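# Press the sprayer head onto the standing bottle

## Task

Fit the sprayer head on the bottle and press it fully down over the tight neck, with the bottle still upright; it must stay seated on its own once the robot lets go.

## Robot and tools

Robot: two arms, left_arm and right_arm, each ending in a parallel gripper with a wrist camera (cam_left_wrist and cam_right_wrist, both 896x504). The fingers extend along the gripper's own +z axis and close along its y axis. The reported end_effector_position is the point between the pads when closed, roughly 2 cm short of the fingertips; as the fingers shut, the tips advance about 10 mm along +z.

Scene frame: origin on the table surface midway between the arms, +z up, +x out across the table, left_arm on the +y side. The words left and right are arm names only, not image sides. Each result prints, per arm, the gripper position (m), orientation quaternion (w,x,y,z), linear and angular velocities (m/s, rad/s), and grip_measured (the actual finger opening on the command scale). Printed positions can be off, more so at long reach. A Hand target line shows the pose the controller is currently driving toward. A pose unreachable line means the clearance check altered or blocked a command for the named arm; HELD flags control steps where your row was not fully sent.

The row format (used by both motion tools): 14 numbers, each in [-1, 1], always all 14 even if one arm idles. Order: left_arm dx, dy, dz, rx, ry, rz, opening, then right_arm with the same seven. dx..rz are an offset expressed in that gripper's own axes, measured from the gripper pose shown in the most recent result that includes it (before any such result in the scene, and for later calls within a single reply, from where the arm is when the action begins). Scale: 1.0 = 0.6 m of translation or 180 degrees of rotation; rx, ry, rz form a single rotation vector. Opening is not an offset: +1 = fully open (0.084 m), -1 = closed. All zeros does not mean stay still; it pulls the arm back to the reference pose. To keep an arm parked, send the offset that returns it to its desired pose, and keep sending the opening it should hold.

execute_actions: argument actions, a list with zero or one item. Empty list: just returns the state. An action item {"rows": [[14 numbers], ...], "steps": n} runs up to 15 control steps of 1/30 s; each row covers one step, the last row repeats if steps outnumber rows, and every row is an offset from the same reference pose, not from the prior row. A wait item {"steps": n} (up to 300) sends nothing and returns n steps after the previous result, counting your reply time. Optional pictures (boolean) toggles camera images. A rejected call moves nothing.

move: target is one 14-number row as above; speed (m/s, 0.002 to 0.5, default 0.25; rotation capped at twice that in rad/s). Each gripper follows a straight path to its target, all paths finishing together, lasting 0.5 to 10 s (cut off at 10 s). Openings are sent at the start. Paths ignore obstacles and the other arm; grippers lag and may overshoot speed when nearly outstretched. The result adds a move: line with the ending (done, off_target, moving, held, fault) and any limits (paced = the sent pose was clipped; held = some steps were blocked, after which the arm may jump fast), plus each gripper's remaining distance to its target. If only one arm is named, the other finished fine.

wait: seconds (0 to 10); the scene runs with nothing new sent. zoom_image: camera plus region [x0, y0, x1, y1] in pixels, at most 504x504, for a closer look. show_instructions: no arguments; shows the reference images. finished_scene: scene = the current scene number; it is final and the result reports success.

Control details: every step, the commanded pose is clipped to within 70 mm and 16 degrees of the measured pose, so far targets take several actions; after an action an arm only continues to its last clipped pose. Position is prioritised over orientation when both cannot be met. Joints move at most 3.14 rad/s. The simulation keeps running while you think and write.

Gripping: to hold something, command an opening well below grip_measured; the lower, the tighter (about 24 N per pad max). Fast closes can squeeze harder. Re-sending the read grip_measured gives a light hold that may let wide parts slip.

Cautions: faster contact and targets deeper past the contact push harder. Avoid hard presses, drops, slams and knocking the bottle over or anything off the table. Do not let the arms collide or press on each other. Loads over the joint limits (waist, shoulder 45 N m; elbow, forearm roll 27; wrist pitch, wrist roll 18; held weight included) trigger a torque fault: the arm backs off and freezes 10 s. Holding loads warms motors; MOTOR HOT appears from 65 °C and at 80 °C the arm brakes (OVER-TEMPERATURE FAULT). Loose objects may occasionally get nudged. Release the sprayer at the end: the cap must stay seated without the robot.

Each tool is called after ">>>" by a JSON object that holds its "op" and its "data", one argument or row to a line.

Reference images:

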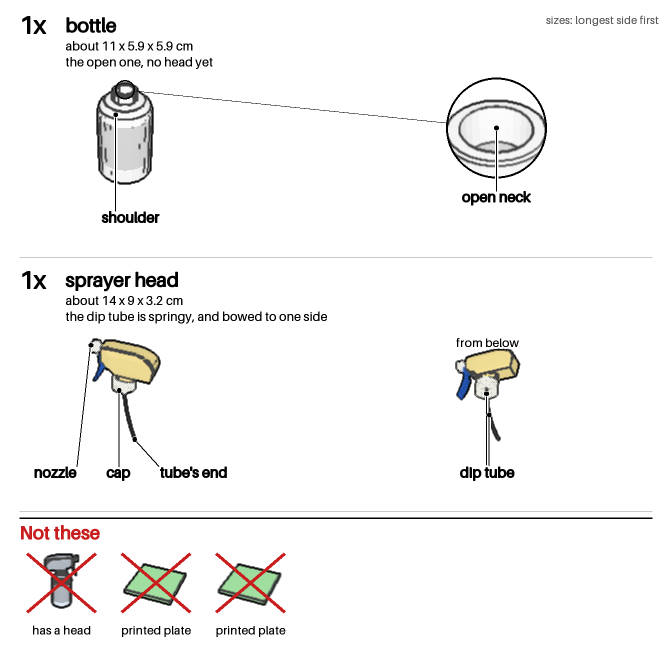

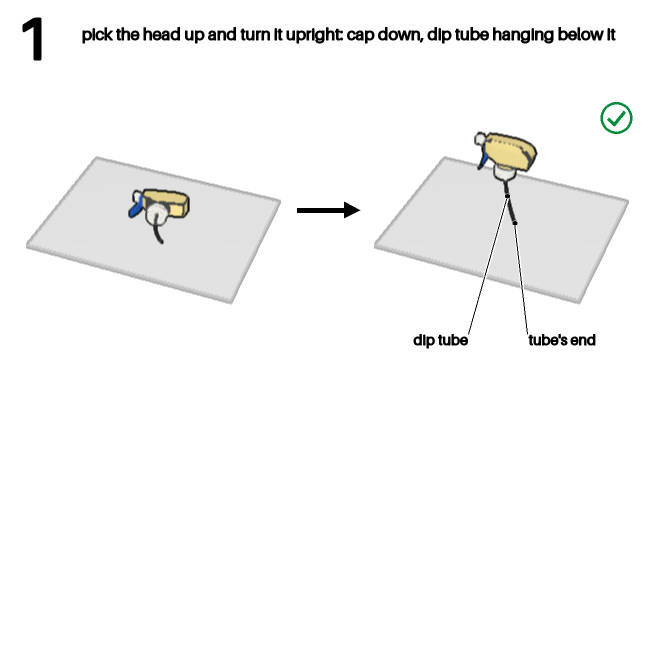

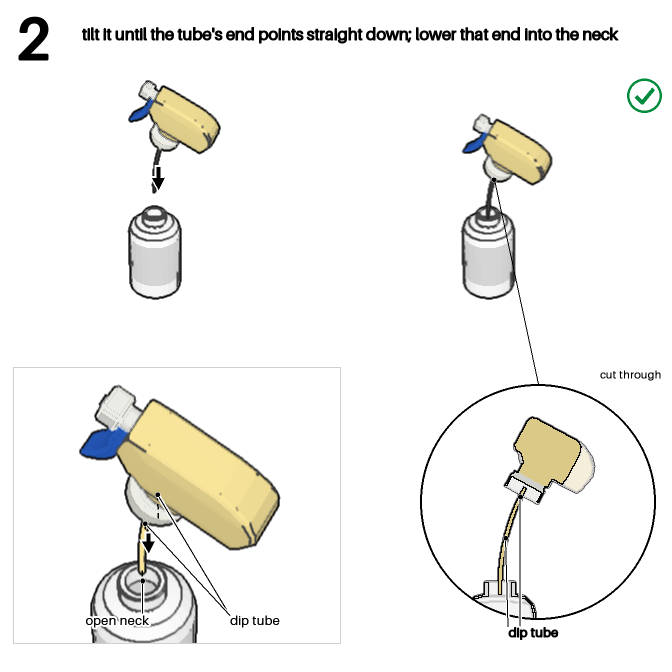

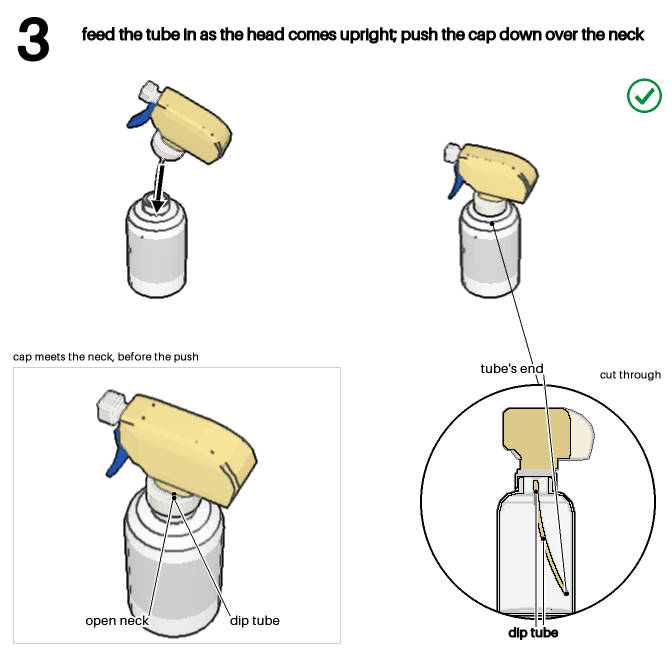

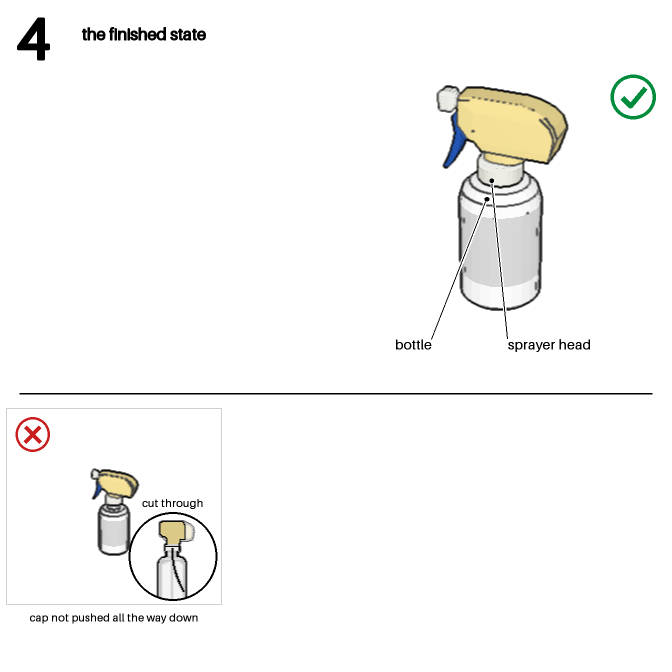

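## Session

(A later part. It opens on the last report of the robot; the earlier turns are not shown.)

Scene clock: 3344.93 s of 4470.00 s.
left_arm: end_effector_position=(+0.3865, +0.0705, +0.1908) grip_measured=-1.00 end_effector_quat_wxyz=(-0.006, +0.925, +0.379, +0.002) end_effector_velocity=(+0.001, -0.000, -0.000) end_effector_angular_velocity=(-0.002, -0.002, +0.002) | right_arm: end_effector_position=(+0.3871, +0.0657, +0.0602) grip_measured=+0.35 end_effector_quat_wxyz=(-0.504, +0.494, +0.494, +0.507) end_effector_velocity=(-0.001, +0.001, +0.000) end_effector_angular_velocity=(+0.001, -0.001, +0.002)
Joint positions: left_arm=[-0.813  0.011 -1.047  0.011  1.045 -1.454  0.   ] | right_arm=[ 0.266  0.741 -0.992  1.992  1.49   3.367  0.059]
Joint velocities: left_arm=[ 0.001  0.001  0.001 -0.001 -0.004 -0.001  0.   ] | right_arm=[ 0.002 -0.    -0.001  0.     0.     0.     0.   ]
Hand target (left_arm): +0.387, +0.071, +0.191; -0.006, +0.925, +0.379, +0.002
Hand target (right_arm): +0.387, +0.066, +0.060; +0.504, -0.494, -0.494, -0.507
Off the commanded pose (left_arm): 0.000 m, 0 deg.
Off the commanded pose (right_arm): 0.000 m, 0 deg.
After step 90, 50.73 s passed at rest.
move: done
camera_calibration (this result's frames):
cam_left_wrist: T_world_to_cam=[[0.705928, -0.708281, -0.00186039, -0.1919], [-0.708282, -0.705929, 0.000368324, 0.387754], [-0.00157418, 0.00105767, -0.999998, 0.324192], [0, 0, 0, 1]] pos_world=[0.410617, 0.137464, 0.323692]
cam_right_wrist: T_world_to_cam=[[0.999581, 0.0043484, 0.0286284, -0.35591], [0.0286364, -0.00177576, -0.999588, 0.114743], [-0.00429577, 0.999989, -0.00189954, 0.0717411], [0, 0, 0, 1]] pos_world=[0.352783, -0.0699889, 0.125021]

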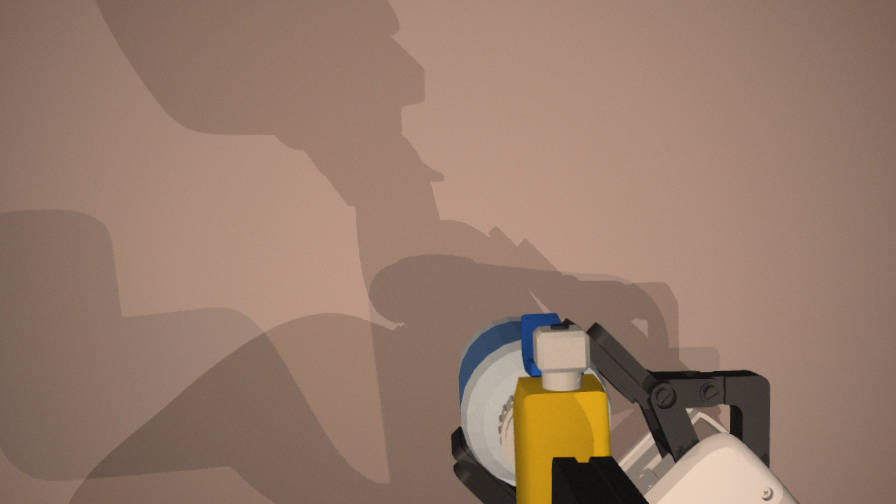

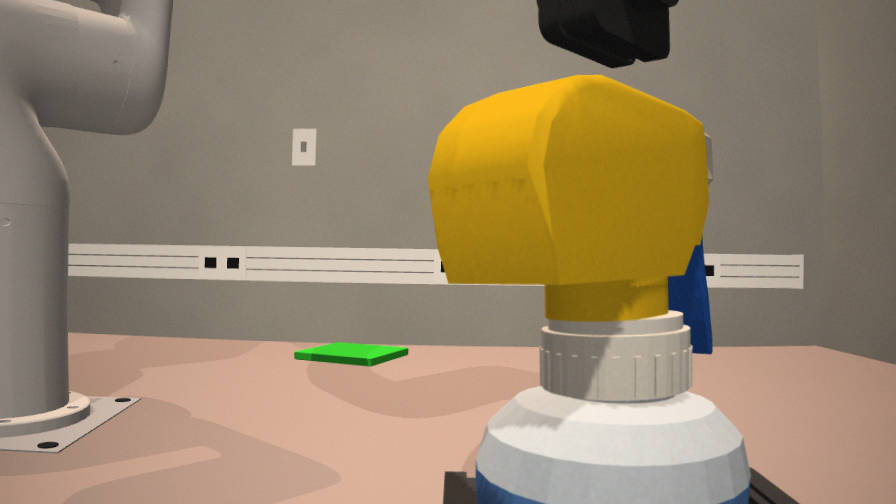

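>>> {"op": "move", "data": {
  "target": [0,0,0.0083,0,0,0,-1.0, 0,0,0,0,0,0,-0.1],
  "speed": 0.01
}}

Scene clock: 3349.13 s of 4470.00 s.
left_arm: end_effector_position=(+0.3865, +0.0706, +0.1860) grip_measured=-1.00 end_effector_quat_wxyz=(-0.006, +0.925, +0.379, +0.002) end_effector_velocity=(-0.000, -0.000, -0.002) end_effector_angular_velocity=(-0.001, +0.001, -0.001) | right_arm: end_effector_position=(+0.3871, +0.0657, +0.0602) grip_measured=+0.35 end_effector_quat_wxyz=(-0.504, +0.494, +0.494, +0.507) end_effector_velocity=(+0.001, -0.001, -0.000) end_effector_angular_velocity=(-0.001, +0.001, -0.003)
Joint positions: left_arm=[-0.812  0.016 -1.038  0.011  1.031 -1.454  0.   ] | right_arm=[ 0.266  0.741 -0.992  1.992  1.49   3.367  0.059]
Joint velocities: left_arm=[-0.     0.001  0.004 -0.001 -0.005  0.001  0.   ] | right_arm=[-0.003  0.    -0.     0.    -0.001  0.001 -0.   ]
Hand target (left_arm): +0.387, +0.071, +0.186; -0.006, +0.925, +0.379, +0.002
Hand target (right_arm): +0.387, +0.066, +0.060; +0.504, -0.494, -0.494, -0.507
Off the commanded pose (left_arm): 0.000 m, 0 deg.
Off the commanded pose (right_arm): 0.000 m, 0 deg.
After step 90, 0.50 s passed at rest.
move: done
camera_calibration (this result's frames):
cam_left_wrist: T_world_to_cam=[[0.70592, -0.708289, -0.00196888, -0.191828], [-0.708289, -0.705922, 0.000387003, 0.387792], [-0.00166399, 0.00112135, -0.999998, 0.319346], [0, 0, 0, 1]] pos_world=[0.410616, 0.137523, 0.318818]
cam_right_wrist: T_world_to_cam=[[0.999581, 0.00434859, 0.0286283, -0.35591], [0.0286362, -0.00177573, -0.999588, 0.114743], [-0.00429596, 0.999989, -0.00189952, 0.0717411], [0, 0, 0, 1]] pos_world=[0.352783, -0.0699889, 0.125021]

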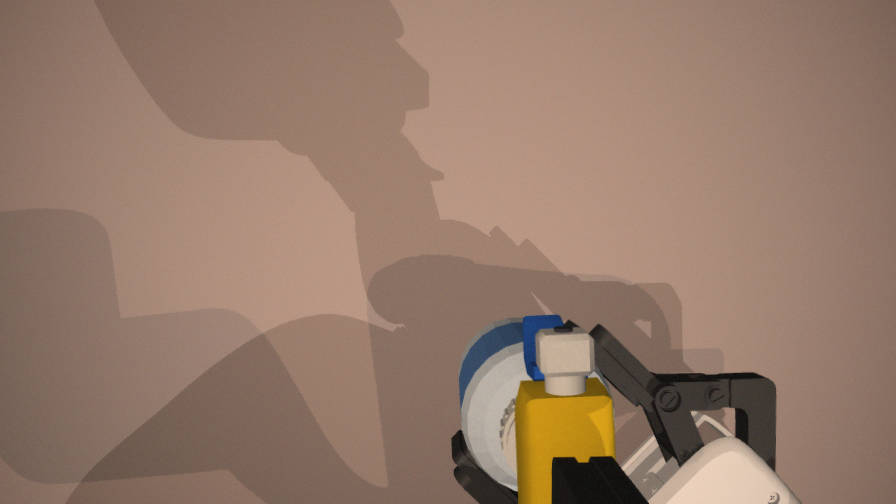

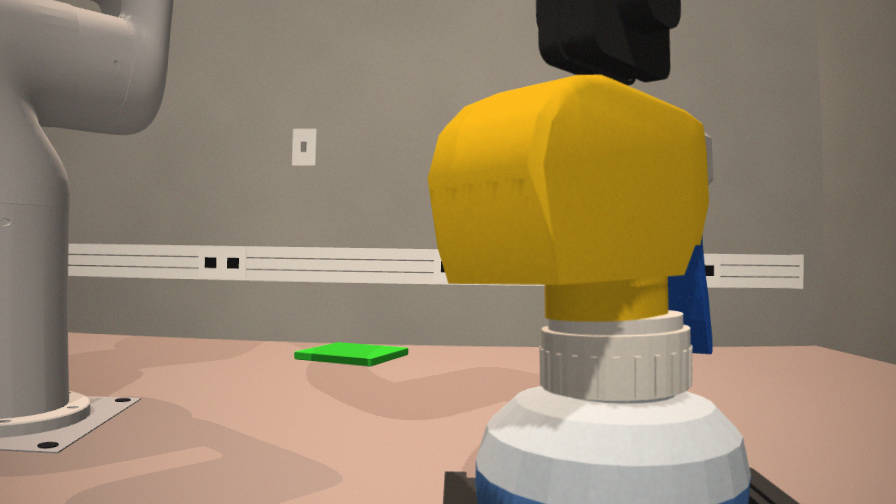

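>>> {"op": "move", "data": {
  "target": [0,0,0.0083,0,0,0,-1.0, 0,0,0,0,0,0,-0.1],
  "speed": 0.01
}}

Scene clock: 3356.17 s of 4470.00 s.
left_arm: end_effector_position=(+0.3865, +0.0706, +0.1811) grip_measured=-1.00 end_effector_quat_wxyz=(-0.006, +0.925, +0.379, +0.002) end_effector_velocity=(+0.001, +0.000, -0.001) end_effector_angular_velocity=(-0.001, -0.001, +0.000) | right_arm: end_effector_position=(+0.3871, +0.0657, +0.0602) grip_measured=+0.35 end_effector_quat_wxyz=(-0.504, +0.494, +0.494, +0.507) end_effector_velocity=(+0.000, -0.001, -0.000) end_effector_angular_velocity=(-0.001, +0.000, -0.002)
Joint positions: left_arm=[-0.812  0.022 -1.03   0.012  1.018 -1.454  0.   ] | right_arm=[ 0.266  0.741 -0.992  1.992  1.49   3.367  0.059]
Joint velocities: left_arm=[ 0.001  0.001  0.002 -0.    -0.004  0.001  0.   ] | right_arm=[-0.001 -0.     0.001  0.    -0.001 -0.     0.   ]
Hand target (left_arm): +0.386, +0.071, +0.181; -0.006, +0.925, +0.379, +0.002
Hand target (right_arm): +0.387, +0.066, +0.060; +0.504, -0.494, -0.494, -0.507
Off the commanded pose (left_arm): 0.000 m, 0 deg.
Off the commanded pose (right_arm): 0.000 m, 0 deg.
After step 90, 3.33 s passed at rest.
move: done
camera_calibration (this result's frames):
cam_left_wrist: T_world_to_cam=[[0.705913, -0.708296, -0.00207379, -0.191758], [-0.708296, -0.705915, 0.000405027, 0.387828], [-0.0017508, 0.00118294, -0.999998, 0.314499], [0, 0, 0, 1]] pos_world=[0.410612, 0.13758, 0.313944]
cam_right_wrist: T_world_to_cam=[[0.999581, 0.00434849, 0.0286284, -0.35591], [0.0286364, -0.00177595, -0.999588, 0.114743], [-0.00429585, 0.999989, -0.00189973, 0.0717411], [0, 0, 0, 1]] pos_world=[0.352783, -0.0699889, 0.125021]

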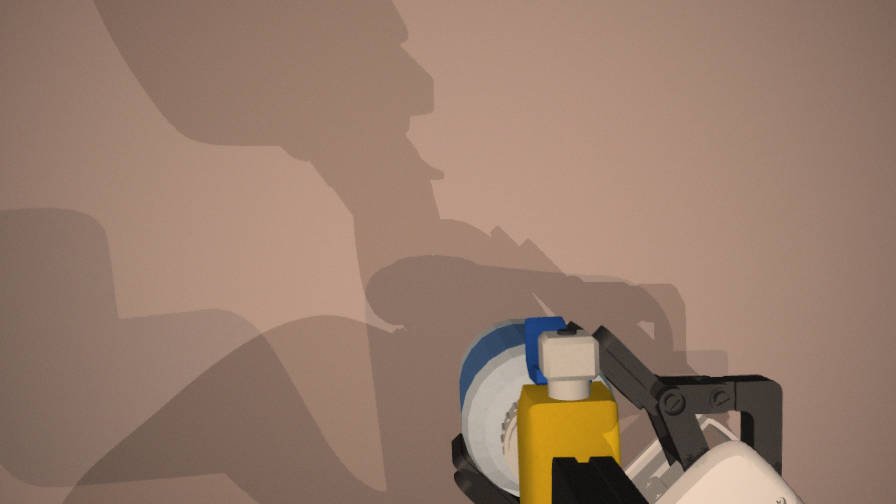

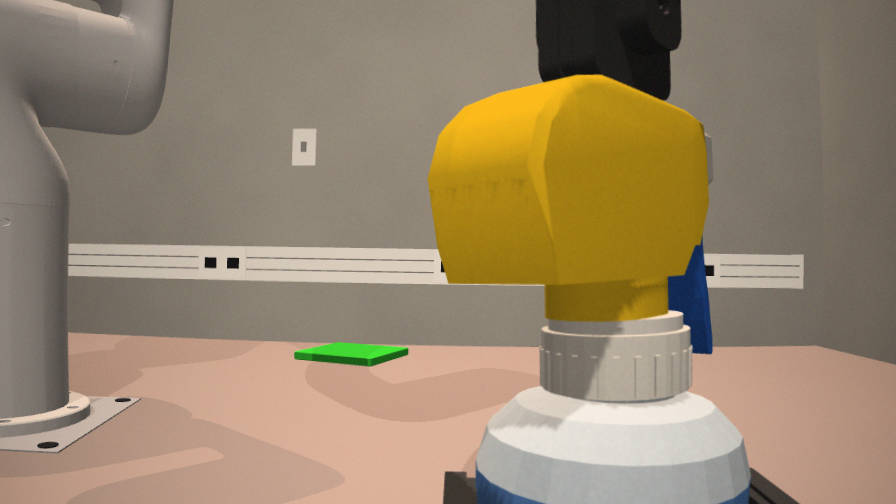

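>>> {"op": "move", "data": {
  "target": [0,0,0.0083,0,0,0,-1.0, 0,0,0,0,0,0,-0.1],
  "speed": 0.01
}}

Scene clock: 3359.47 s of 4470.00 s.
left_arm: end_effector_position=(+0.3876, +0.0700, +0.1784) grip_measured=-1.00 end_effector_quat_wxyz=(-0.004, +0.925, +0.379, +0.003) end_effector_velocity=(-0.001, -0.000, -0.001) end_effector_angular_velocity=(-0.001, +0.001, -0.001) | right_arm: end_effector_position=(+0.3871, +0.0656, +0.0602) grip_measured=+0.35 end_effector_quat_wxyz=(-0.504, +0.494, +0.494, +0.507) end_effector_velocity=(+0.001, -0.001, +0.000) end_effector_angular_velocity=(+0.001, -0.003, -0.003)
Joint positions: left_arm=[-0.812  0.025 -1.025  0.012  1.004 -1.454  0.   ] | right_arm=[ 0.266  0.741 -0.992  1.992  1.49   3.367  0.059]
Joint velocities: left_arm=[-0.001  0.001  0.003 -0.002 -0.004  0.001  0.   ] | right_arm=[-0.002  0.    -0.001  0.     0.    -0.002  0.   ]
Hand target (left_arm): +0.386, +0.071, +0.176; -0.006, +0.925, +0.379, +0.002
Hand target (right_arm): +0.387, +0.066, +0.060; +0.504, -0.494, -0.494, -0.507
Off the commanded pose (left_arm): 0.003 m, 0 deg.
Off the commanded pose (right_arm): 0.000 m, 0 deg.
move: done
camera_calibration (this result's frames):
cam_left_wrist: T_world_to_cam=[[0.70602, -0.708185, 0.0031467, -0.193994], [-0.708188, -0.706024, -0.00032633, 0.388262], [0.00245275, -0.00199806, -0.999995, 0.310383], [0, 0, 0, 1]] pos_world=[0.411165, 0.137359, 0.311118]
cam_right_wrist: T_world_to_cam=[[0.99958, 0.00440756, 0.0286594, -0.355873], [0.0286676, -0.0017918, -0.999587, 0.114716], [-0.00435439, 0.999989, -0.0019174, 0.0717898], [0, 0, 0, 1]] pos_world=[0.352747, -0.0700149, 0.125005]

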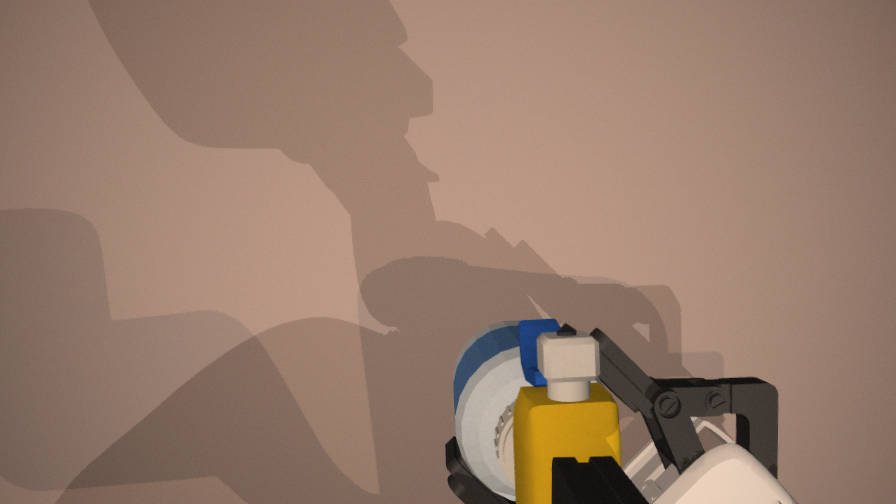

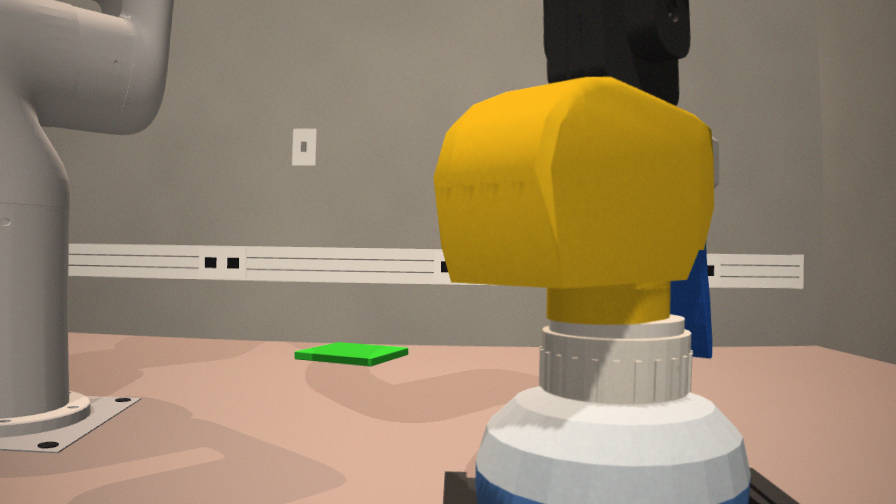

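>>> {"op": "zoom_image", "data": {
  "camera": "cam_right_wrist",
  "region": [530,300,710,420]
}}

Region (530, 300, 710, 420) of cam_right_wrist's 896x504 image, scaled by 2.800, with more detail than that image has.

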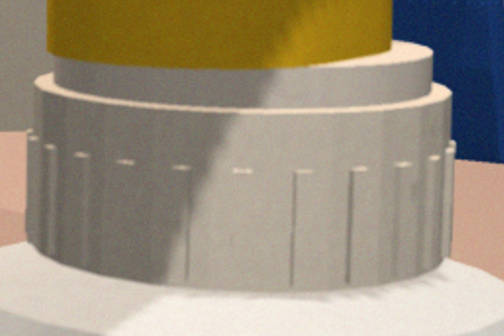

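>>> {"op": "move", "data": {
  "target": [-0.0027,-0.0093,0.0133,0.003,0,0,-1.0, 0,0,0,0,0,0,-0.1],
  "speed": 0.01
}}

>>> {"op": "zoom_image", "data": {
  "camera": "cam_right_wrist",
  "region": [530,300,710,420]
}}

Scene clock: 3379.27 s of 4470.00 s.
left_arm: end_effector_position=(+0.3863, +0.0701, +0.1770) grip_measured=-1.00 end_effector_quat_wxyz=(-0.002, +0.925, +0.379, +0.005) end_effector_velocity=(-0.000, -0.000, +0.000) end_effector_angular_velocity=(-0.001, -0.002, -0.000) | right_arm: end_effector_position=(+0.3871, +0.0657, +0.0602) grip_measured=+0.35 end_effector_quat_wxyz=(-0.504, +0.494, +0.495, +0.507) end_effector_velocity=(+0.000, -0.000, +0.000) end_effector_angular_velocity=(+0.000, -0.001, -0.000)
Joint positions: left_arm=[-0.814  0.018 -1.011  0.013  0.99  -1.457  0.   ] | right_arm=[ 0.266  0.741 -0.992  1.992  1.49   3.367  0.059]
Joint velocities: left_arm=[-0.001 -0.001  0.001  0.001 -0.002 -0.001  0.   ] | right_arm=[-0.     0.    -0.001  0.     0.    -0.001 -0.   ]
Hand target (left_arm): +0.383, +0.073, +0.170; -0.008, +0.925, +0.379, +0.002
Hand target (right_arm): +0.387, +0.066, +0.060; +0.504, -0.494, -0.494, -0.507
Off the commanded pose (left_arm): 0.008 m, 1 deg.
Off the commanded pose (right_arm): 0.000 m, 0 deg.
After step 90, 15.67 s passed at rest.
move: off_target (left_arm)
camera_calibration (this result's frames):
cam_left_wrist: T_world_to_cam=[[0.706178, -0.707972, 0.00935131, -0.194146], [-0.707986, -0.706223, -0.00230713, 0.387737], [0.00823748, -0.00499135, -0.999954, 0.306982], [0, 0, 0, 1]] pos_world=[0.409085, 0.137911, 0.309678]
cam_right_wrist: T_world_to_cam=[[0.999576, 0.00447386, 0.0287711, -0.355871], [0.0287794, -0.0018106, -0.999584, 0.114676], [-0.0044199, 0.999988, -0.00193859, 0.0717889], [0, 0, 0, 1]] pos_world=[0.352737, -0.0699883, 0.125006]

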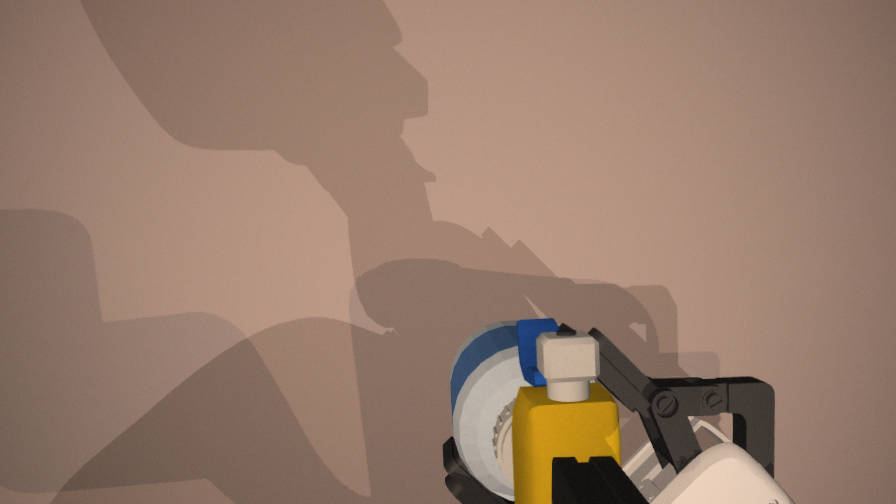

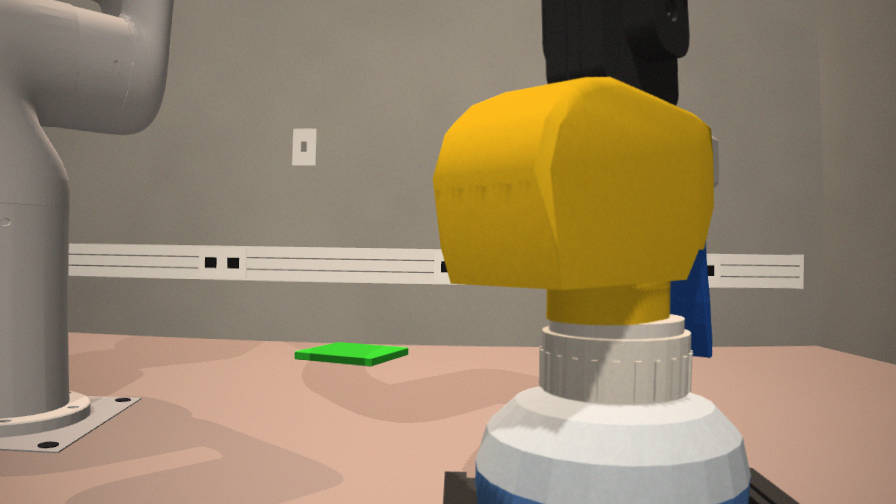

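Region (530, 300, 710, 420) of cam_right_wrist's 896x504 image, scaled by 2.800, with more detail than that image has.

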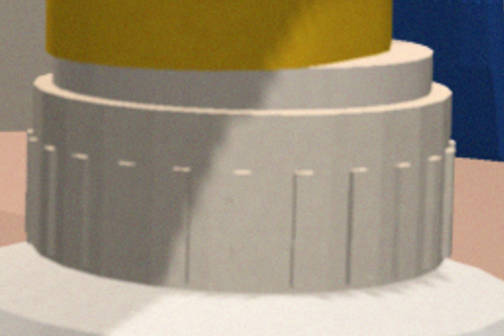

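>>> {"op": "move", "data": {
  "target": [0,0,0,0,0,0,-1.0, 0,0,0,0,0,0,-0.1],
  "speed": 0.02
}}

>>> {"op": "move", "data": {
  "target": [0,0,-0.025,0,0,0,-1.0, 0,0,0,0,0,0,-0.1],
  "speed": 0.03
}}

>>> {"op": "zoom_image", "data": {
  "camera": "cam_right_wrist",
  "region": [530,300,710,420]
}}

Scene clock: 3393.90 s of 4470.00 s.
left_arm: end_effector_position=(+0.3866, +0.0697, +0.1776) grip_measured=-1.00 end_effector_quat_wxyz=(-0.001, +0.925, +0.379, +0.006) end_effector_velocity=(+0.001, +0.001, +0.000) end_effector_angular_velocity=(-0.001, -0.000, +0.002) | right_arm: end_effector_position=(+0.3871, +0.0657, +0.0602) grip_measured=+0.35 end_effector_quat_wxyz=(-0.504, +0.494, +0.495, +0.507) end_effector_velocity=(-0.001, +0.001, -0.000) end_effector_angular_velocity=(-0.000, -0.000, +0.003)
Joint positions: left_arm=[-0.814  0.018 -1.013  0.013  0.991 -1.457  0.   ] | right_arm=[ 0.266  0.741 -0.992  1.992  1.49   3.367  0.059]
Joint velocities: left_arm=[ 0.002 -0.    -0.    -0.     0.     0.001  0.   ] | right_arm=[ 0.002  0.    -0.001 -0.    -0.     0.001 -0.   ]
Hand target (left_arm): +0.386, +0.070, +0.177; -0.002, +0.925, +0.379, +0.005
Hand target (right_arm): +0.387, +0.066, +0.060; +0.504, -0.494, -0.495, -0.507
Off the commanded pose (left_arm): 0.001 m, 0 deg.
Off the commanded pose (right_arm): 0.000 m, 0 deg.
After step 90, 10.93 s passed at rest.
move: done
camera_calibration (this result's frames):
cam_left_wrist: T_world_to_cam=[[0.706089, -0.708044, 0.0105969, -0.194825], [-0.708064, -0.706144, -0.00235928, 0.38773], [0.00915342, -0.00583743, -0.999941, 0.307233], [0, 0, 0, 1]] pos_world=[0.409289, 0.137642, 0.310195]
cam_right_wrist: T_world_to_cam=[[0.999577, 0.00441077, 0.0287303, -0.355888], [0.0287385, -0.00181947, -0.999585, 0.11469], [-0.00435667, 0.999989, -0.00194546, 0.0717768], [0, 0, 0, 1]] pos_world=[0.352754, -0.0699976, 0.125007]

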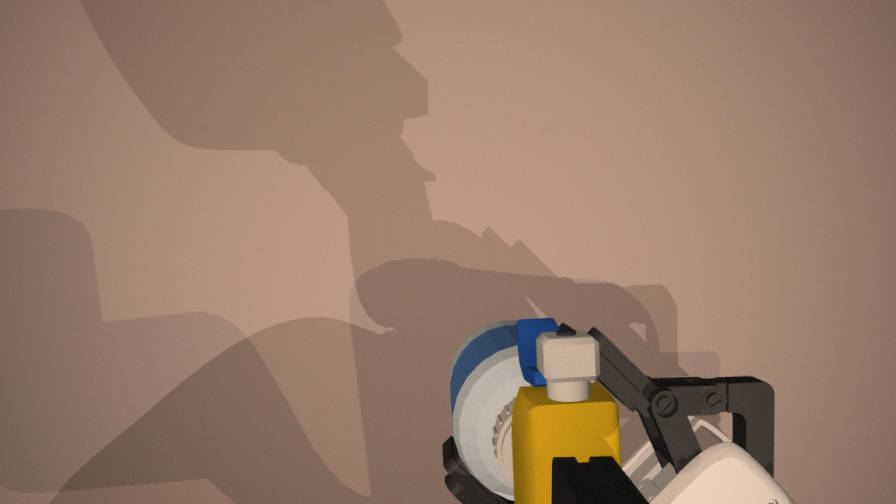

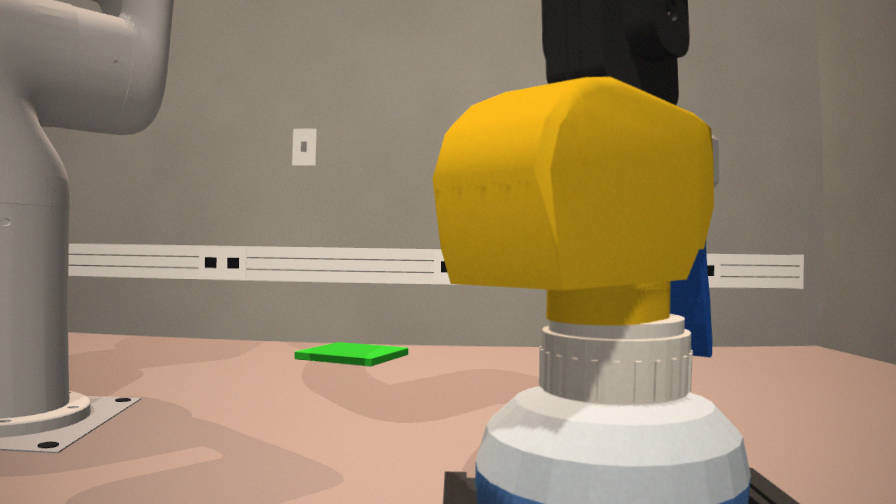

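Scene clock: 3394.80 s of 4470.00 s.
left_arm: end_effector_position=(+0.3862, +0.0698, +0.1921) grip_measured=-1.00 end_effector_quat_wxyz=(-0.002, +0.925, +0.379, +0.005) end_effector_velocity=(+0.000, -0.001, +0.003) end_effector_angular_velocity=(-0.003, -0.004, -0.002) | right_arm: end_effector_position=(+0.3871, +0.0657, +0.0602) grip_measured=+0.35 end_effector_quat_wxyz=(-0.504, +0.494, +0.494, +0.507) end_effector_velocity=(-0.001, -0.000, -0.000) end_effector_angular_velocity=(-0.001, +0.002, +0.000)
Joint positions: left_arm=[-0.815  0.001 -1.037  0.013  1.033 -1.457  0.   ] | right_arm=[ 0.266  0.741 -0.992  1.992  1.49   3.367  0.059]
Joint velocities: left_arm=[-0.002 -0.003 -0.004 -0.     0.002  0.     0.   ] | right_arm=[ 0.001 -0.     0.002  0.     0.     0.001 -0.   ]
Hand target (left_arm): +0.386, +0.070, +0.193; -0.001, +0.925, +0.379, +0.006
Hand target (right_arm): +0.387, +0.066, +0.060; +0.504, -0.494, -0.495, -0.507
Off the commanded pose (left_arm): 0.001 m, 0 deg.
Off the commanded pose (right_arm): 0.000 m, 0 deg.
move: done
camera_calibration (this result's frames):
cam_left_wrist: T_world_to_cam=[[0.706072, -0.708075, 0.00955781, -0.19446], [-0.708091, -0.706118, -0.00223388, 0.38752], [0.00833069, -0.00519052, -0.999952, 0.322036], [0, 0, 0, 1]] pos_world=[0.409019, 0.137614, 0.324745]
cam_right_wrist: T_world_to_cam=[[0.999577, 0.0043571, 0.0287491, -0.355918], [0.0287571, -0.00179864, -0.999585, 0.114697], [-0.00430358, 0.999989, -0.00192318, 0.0717542], [0, 0, 0, 1]] pos_world=[0.352778, -0.0699964, 0.125019]

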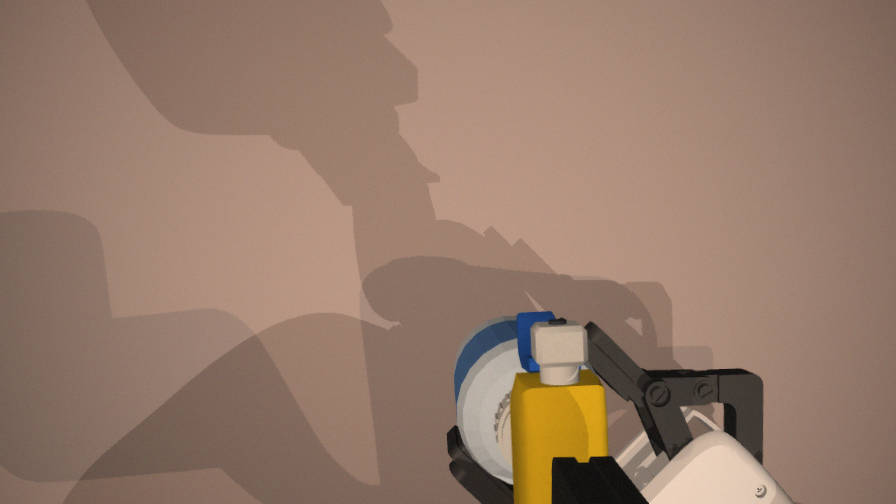

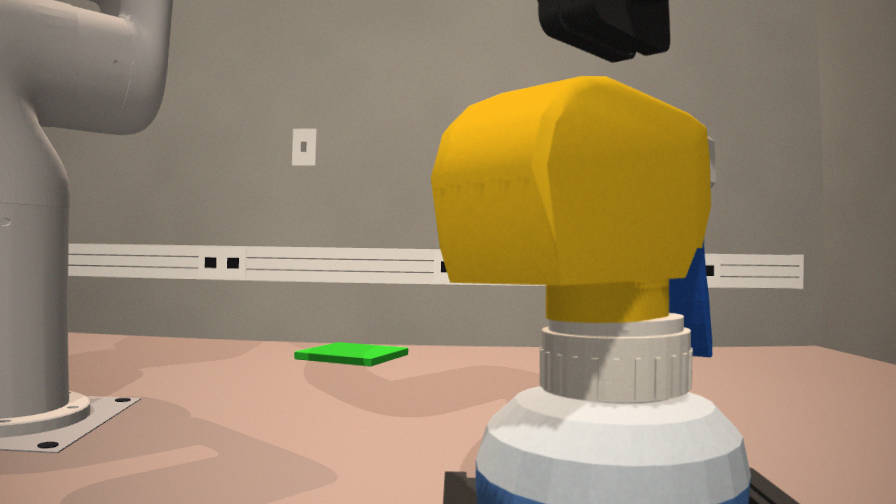

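Region (530, 300, 710, 420) of cam_right_wrist's 896x504 image, scaled by 2.800, with more detail than that image has.

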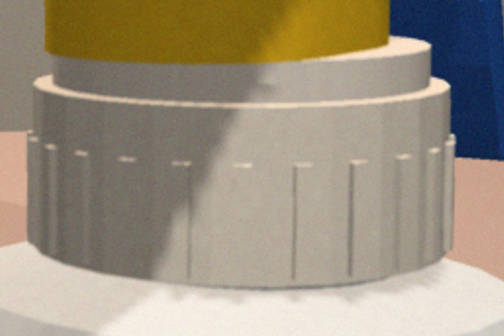

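>>> {"op": "move", "data": {
  "target": [0,0,-0.05,0,0,0,-1.0, 0,0,0,0,0,0,0.85],
  "speed": 0.05
}}

Scene clock: 3405.87 s of 4470.00 s.
left_arm: end_effector_position=(+0.3859, +0.0697, +0.2217) grip_measured=-1.00 end_effector_quat_wxyz=(-0.002, +0.925, +0.379, +0.005) end_effector_velocity=(-0.000, +0.000, +0.002) end_effector_angular_velocity=(+0.002, +0.002, +0.001) | right_arm: end_effector_position=(+0.3871, +0.0657, +0.0602) grip_measured=+0.85 end_effector_quat_wxyz=(-0.504, +0.494, +0.494, +0.507) end_effector_velocity=(+0.001, -0.000, -0.000) end_effector_angular_velocity=(-0.001, -0.002, -0.002)
Joint positions: left_arm=[-0.815 -0.027 -1.092  0.012  1.117 -1.457  0.   ] | right_arm=[ 0.266  0.741 -0.992  1.992  1.49   3.367  0.078]
Joint velocities: left_arm=[ 0.    -0.    -0.005  0.001  0.008 -0.001  0.   ] | right_arm=[-0.001  0.    -0.     0.001 -0.001 -0.002 -0.   ]
Hand target (left_arm): +0.386, +0.070, +0.222; -0.002, +0.925, +0.379, +0.006
Hand target (right_arm): +0.387, +0.066, +0.060; +0.504, -0.494, -0.494, -0.507
Off the commanded pose (left_arm): 0.000 m, 0 deg.
Off the commanded pose (right_arm): 0.000 m, 0 deg.
After step 90, 7.13 s passed at rest.
move: done
camera_calibration (this result's frames):
cam_left_wrist: T_world_to_cam=[[0.706119, -0.708033, 0.00923928, -0.194487], [-0.708047, -0.706162, -0.00223198, 0.387252], [0.00810474, -0.0049658, -0.999955, 0.351749], [0, 0, 0, 1]] pos_world=[0.408673, 0.137506, 0.354394]
cam_right_wrist: T_world_to_cam=[[0.999577, 0.00435807, 0.0287478, -0.355917], [0.0287559, -0.00179923, -0.999585, 0.114697], [-0.00430454, 0.999989, -0.00192378, 0.0717546], [0, 0, 0, 1]] pos_world=[0.352778, -0.0699963, 0.125019]

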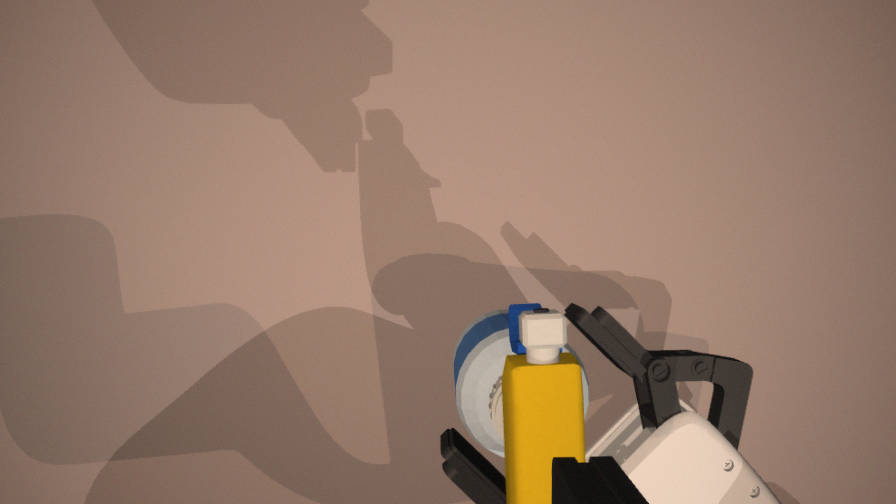

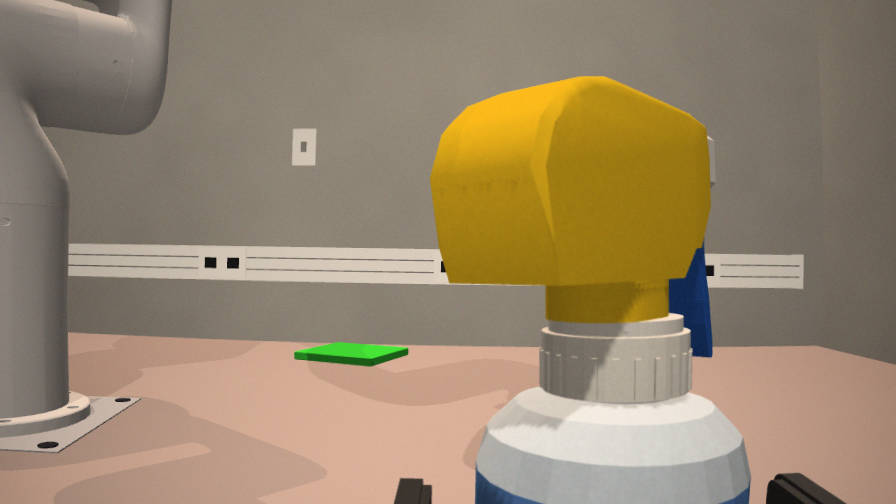

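The bottle stands free with the head on. Retreat the right gripper.

>>> {"op": "move", "data": {
  "target": [0,0,0,0,0,0,-1.0, 0,0,-0.17,0,0,0,0.85],
  "speed": 0.1
}}

>>> {"op": "zoom_image", "data": {
  "camera": "cam_right_wrist",
  "region": [460,300,640,420]
}}

Scene clock: 3410.97 s of 4470.00 s.
left_arm: end_effector_position=(+0.3859, +0.0697, +0.2217) grip_measured=-1.00 end_effector_quat_wxyz=(-0.002, +0.925, +0.379, +0.005) end_effector_velocity=(-0.000, +0.000, -0.000) end_effector_angular_velocity=(-0.000, +0.000, -0.000) | right_arm: end_effector_position=(+0.3870, -0.0362, +0.0582) grip_measured=+0.85 end_effector_quat_wxyz=(-0.504, +0.494, +0.495, +0.507) end_effector_velocity=(-0.000, -0.002, -0.001) end_effector_angular_velocity=(-0.001, +0.001, -0.001)
Joint positions: left_arm=[-0.815 -0.027 -1.092  0.012  1.117 -1.457  0.   ] | right_arm=[ 0.005  0.705 -0.892  1.739  1.563  3.322  0.078]
Joint velocities: left_arm=[ 0.    -0.     0.001 -0.001 -0.001  0.001  0.   ] | right_arm=[-0.005 -0.     0.003 -0.005 -0.    -0.001  0.   ]
Hand target (left_arm): +0.386, +0.070, +0.222; -0.002, +0.925, +0.379, +0.005
Hand target (right_arm): +0.387, -0.036, +0.058; +0.504, -0.494, -0.495, -0.507
Off the commanded pose (left_arm): 0.000 m, 0 deg.
Off the commanded pose (right_arm): 0.000 m, 0 deg.
After step 90, 0.63 s passed at rest.
move: done
camera_calibration (this result's frames):
cam_left_wrist: T_world_to_cam=[[0.706119, -0.708033, 0.00924187, -0.194488], [-0.708047, -0.706162, -0.00223229, 0.387252], [0.00810679, -0.00496741, -0.999955, 0.35175], [0, 0, 0, 1]] pos_world=[0.408673, 0.137506, 0.354396]
cam_right_wrist: T_world_to_cam=[[0.999572, 0.0044533, 0.0289221, -0.355256], [0.0289309, -0.00191333, -0.99958, 0.112383], [-0.00439609, 0.999988, -0.00204135, 0.173657], [0, 0, 0, 1]] pos_world=[0.352616, -0.171858, 0.122965]

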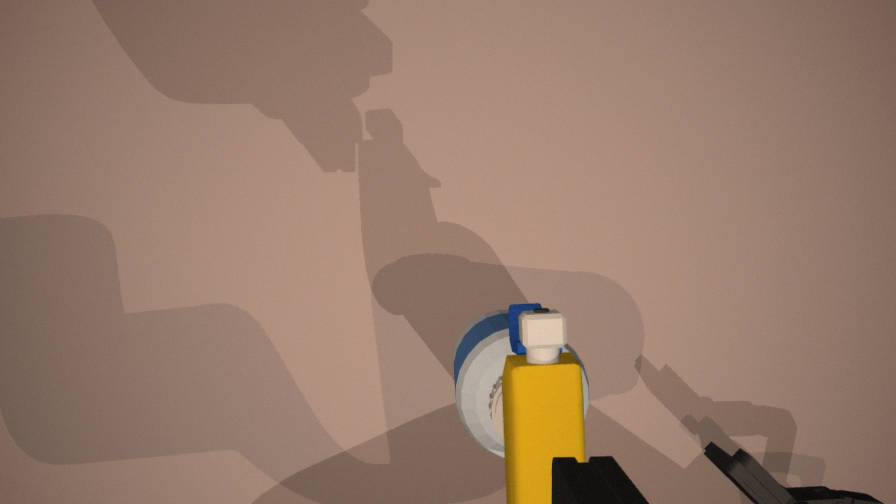

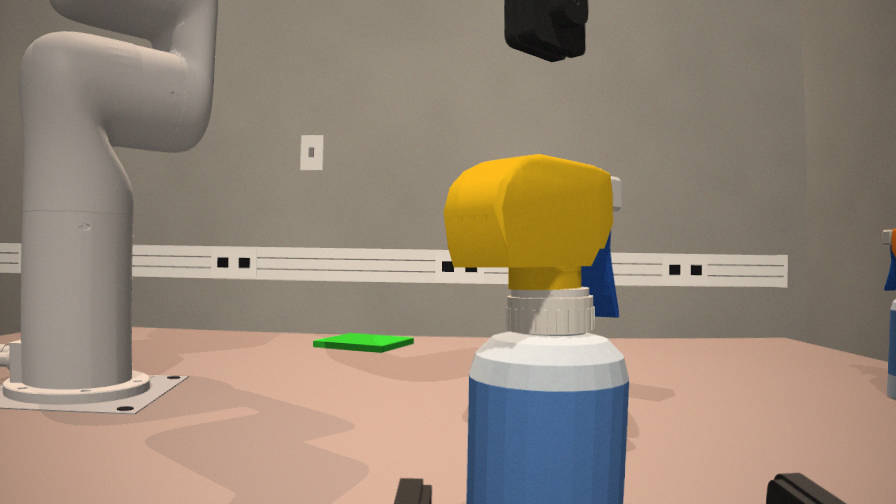

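Region (460, 300, 640, 420) of cam_right_wrist's 896x504 image, scaled by 2.800, with more detail than that image has.

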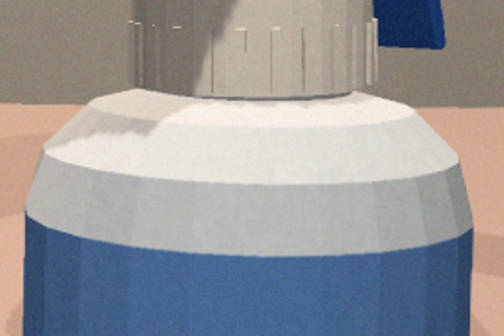

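>>> {"op": "finished_scene", "data": {
  "scene": 1
}}

The scene is finished: the task was done.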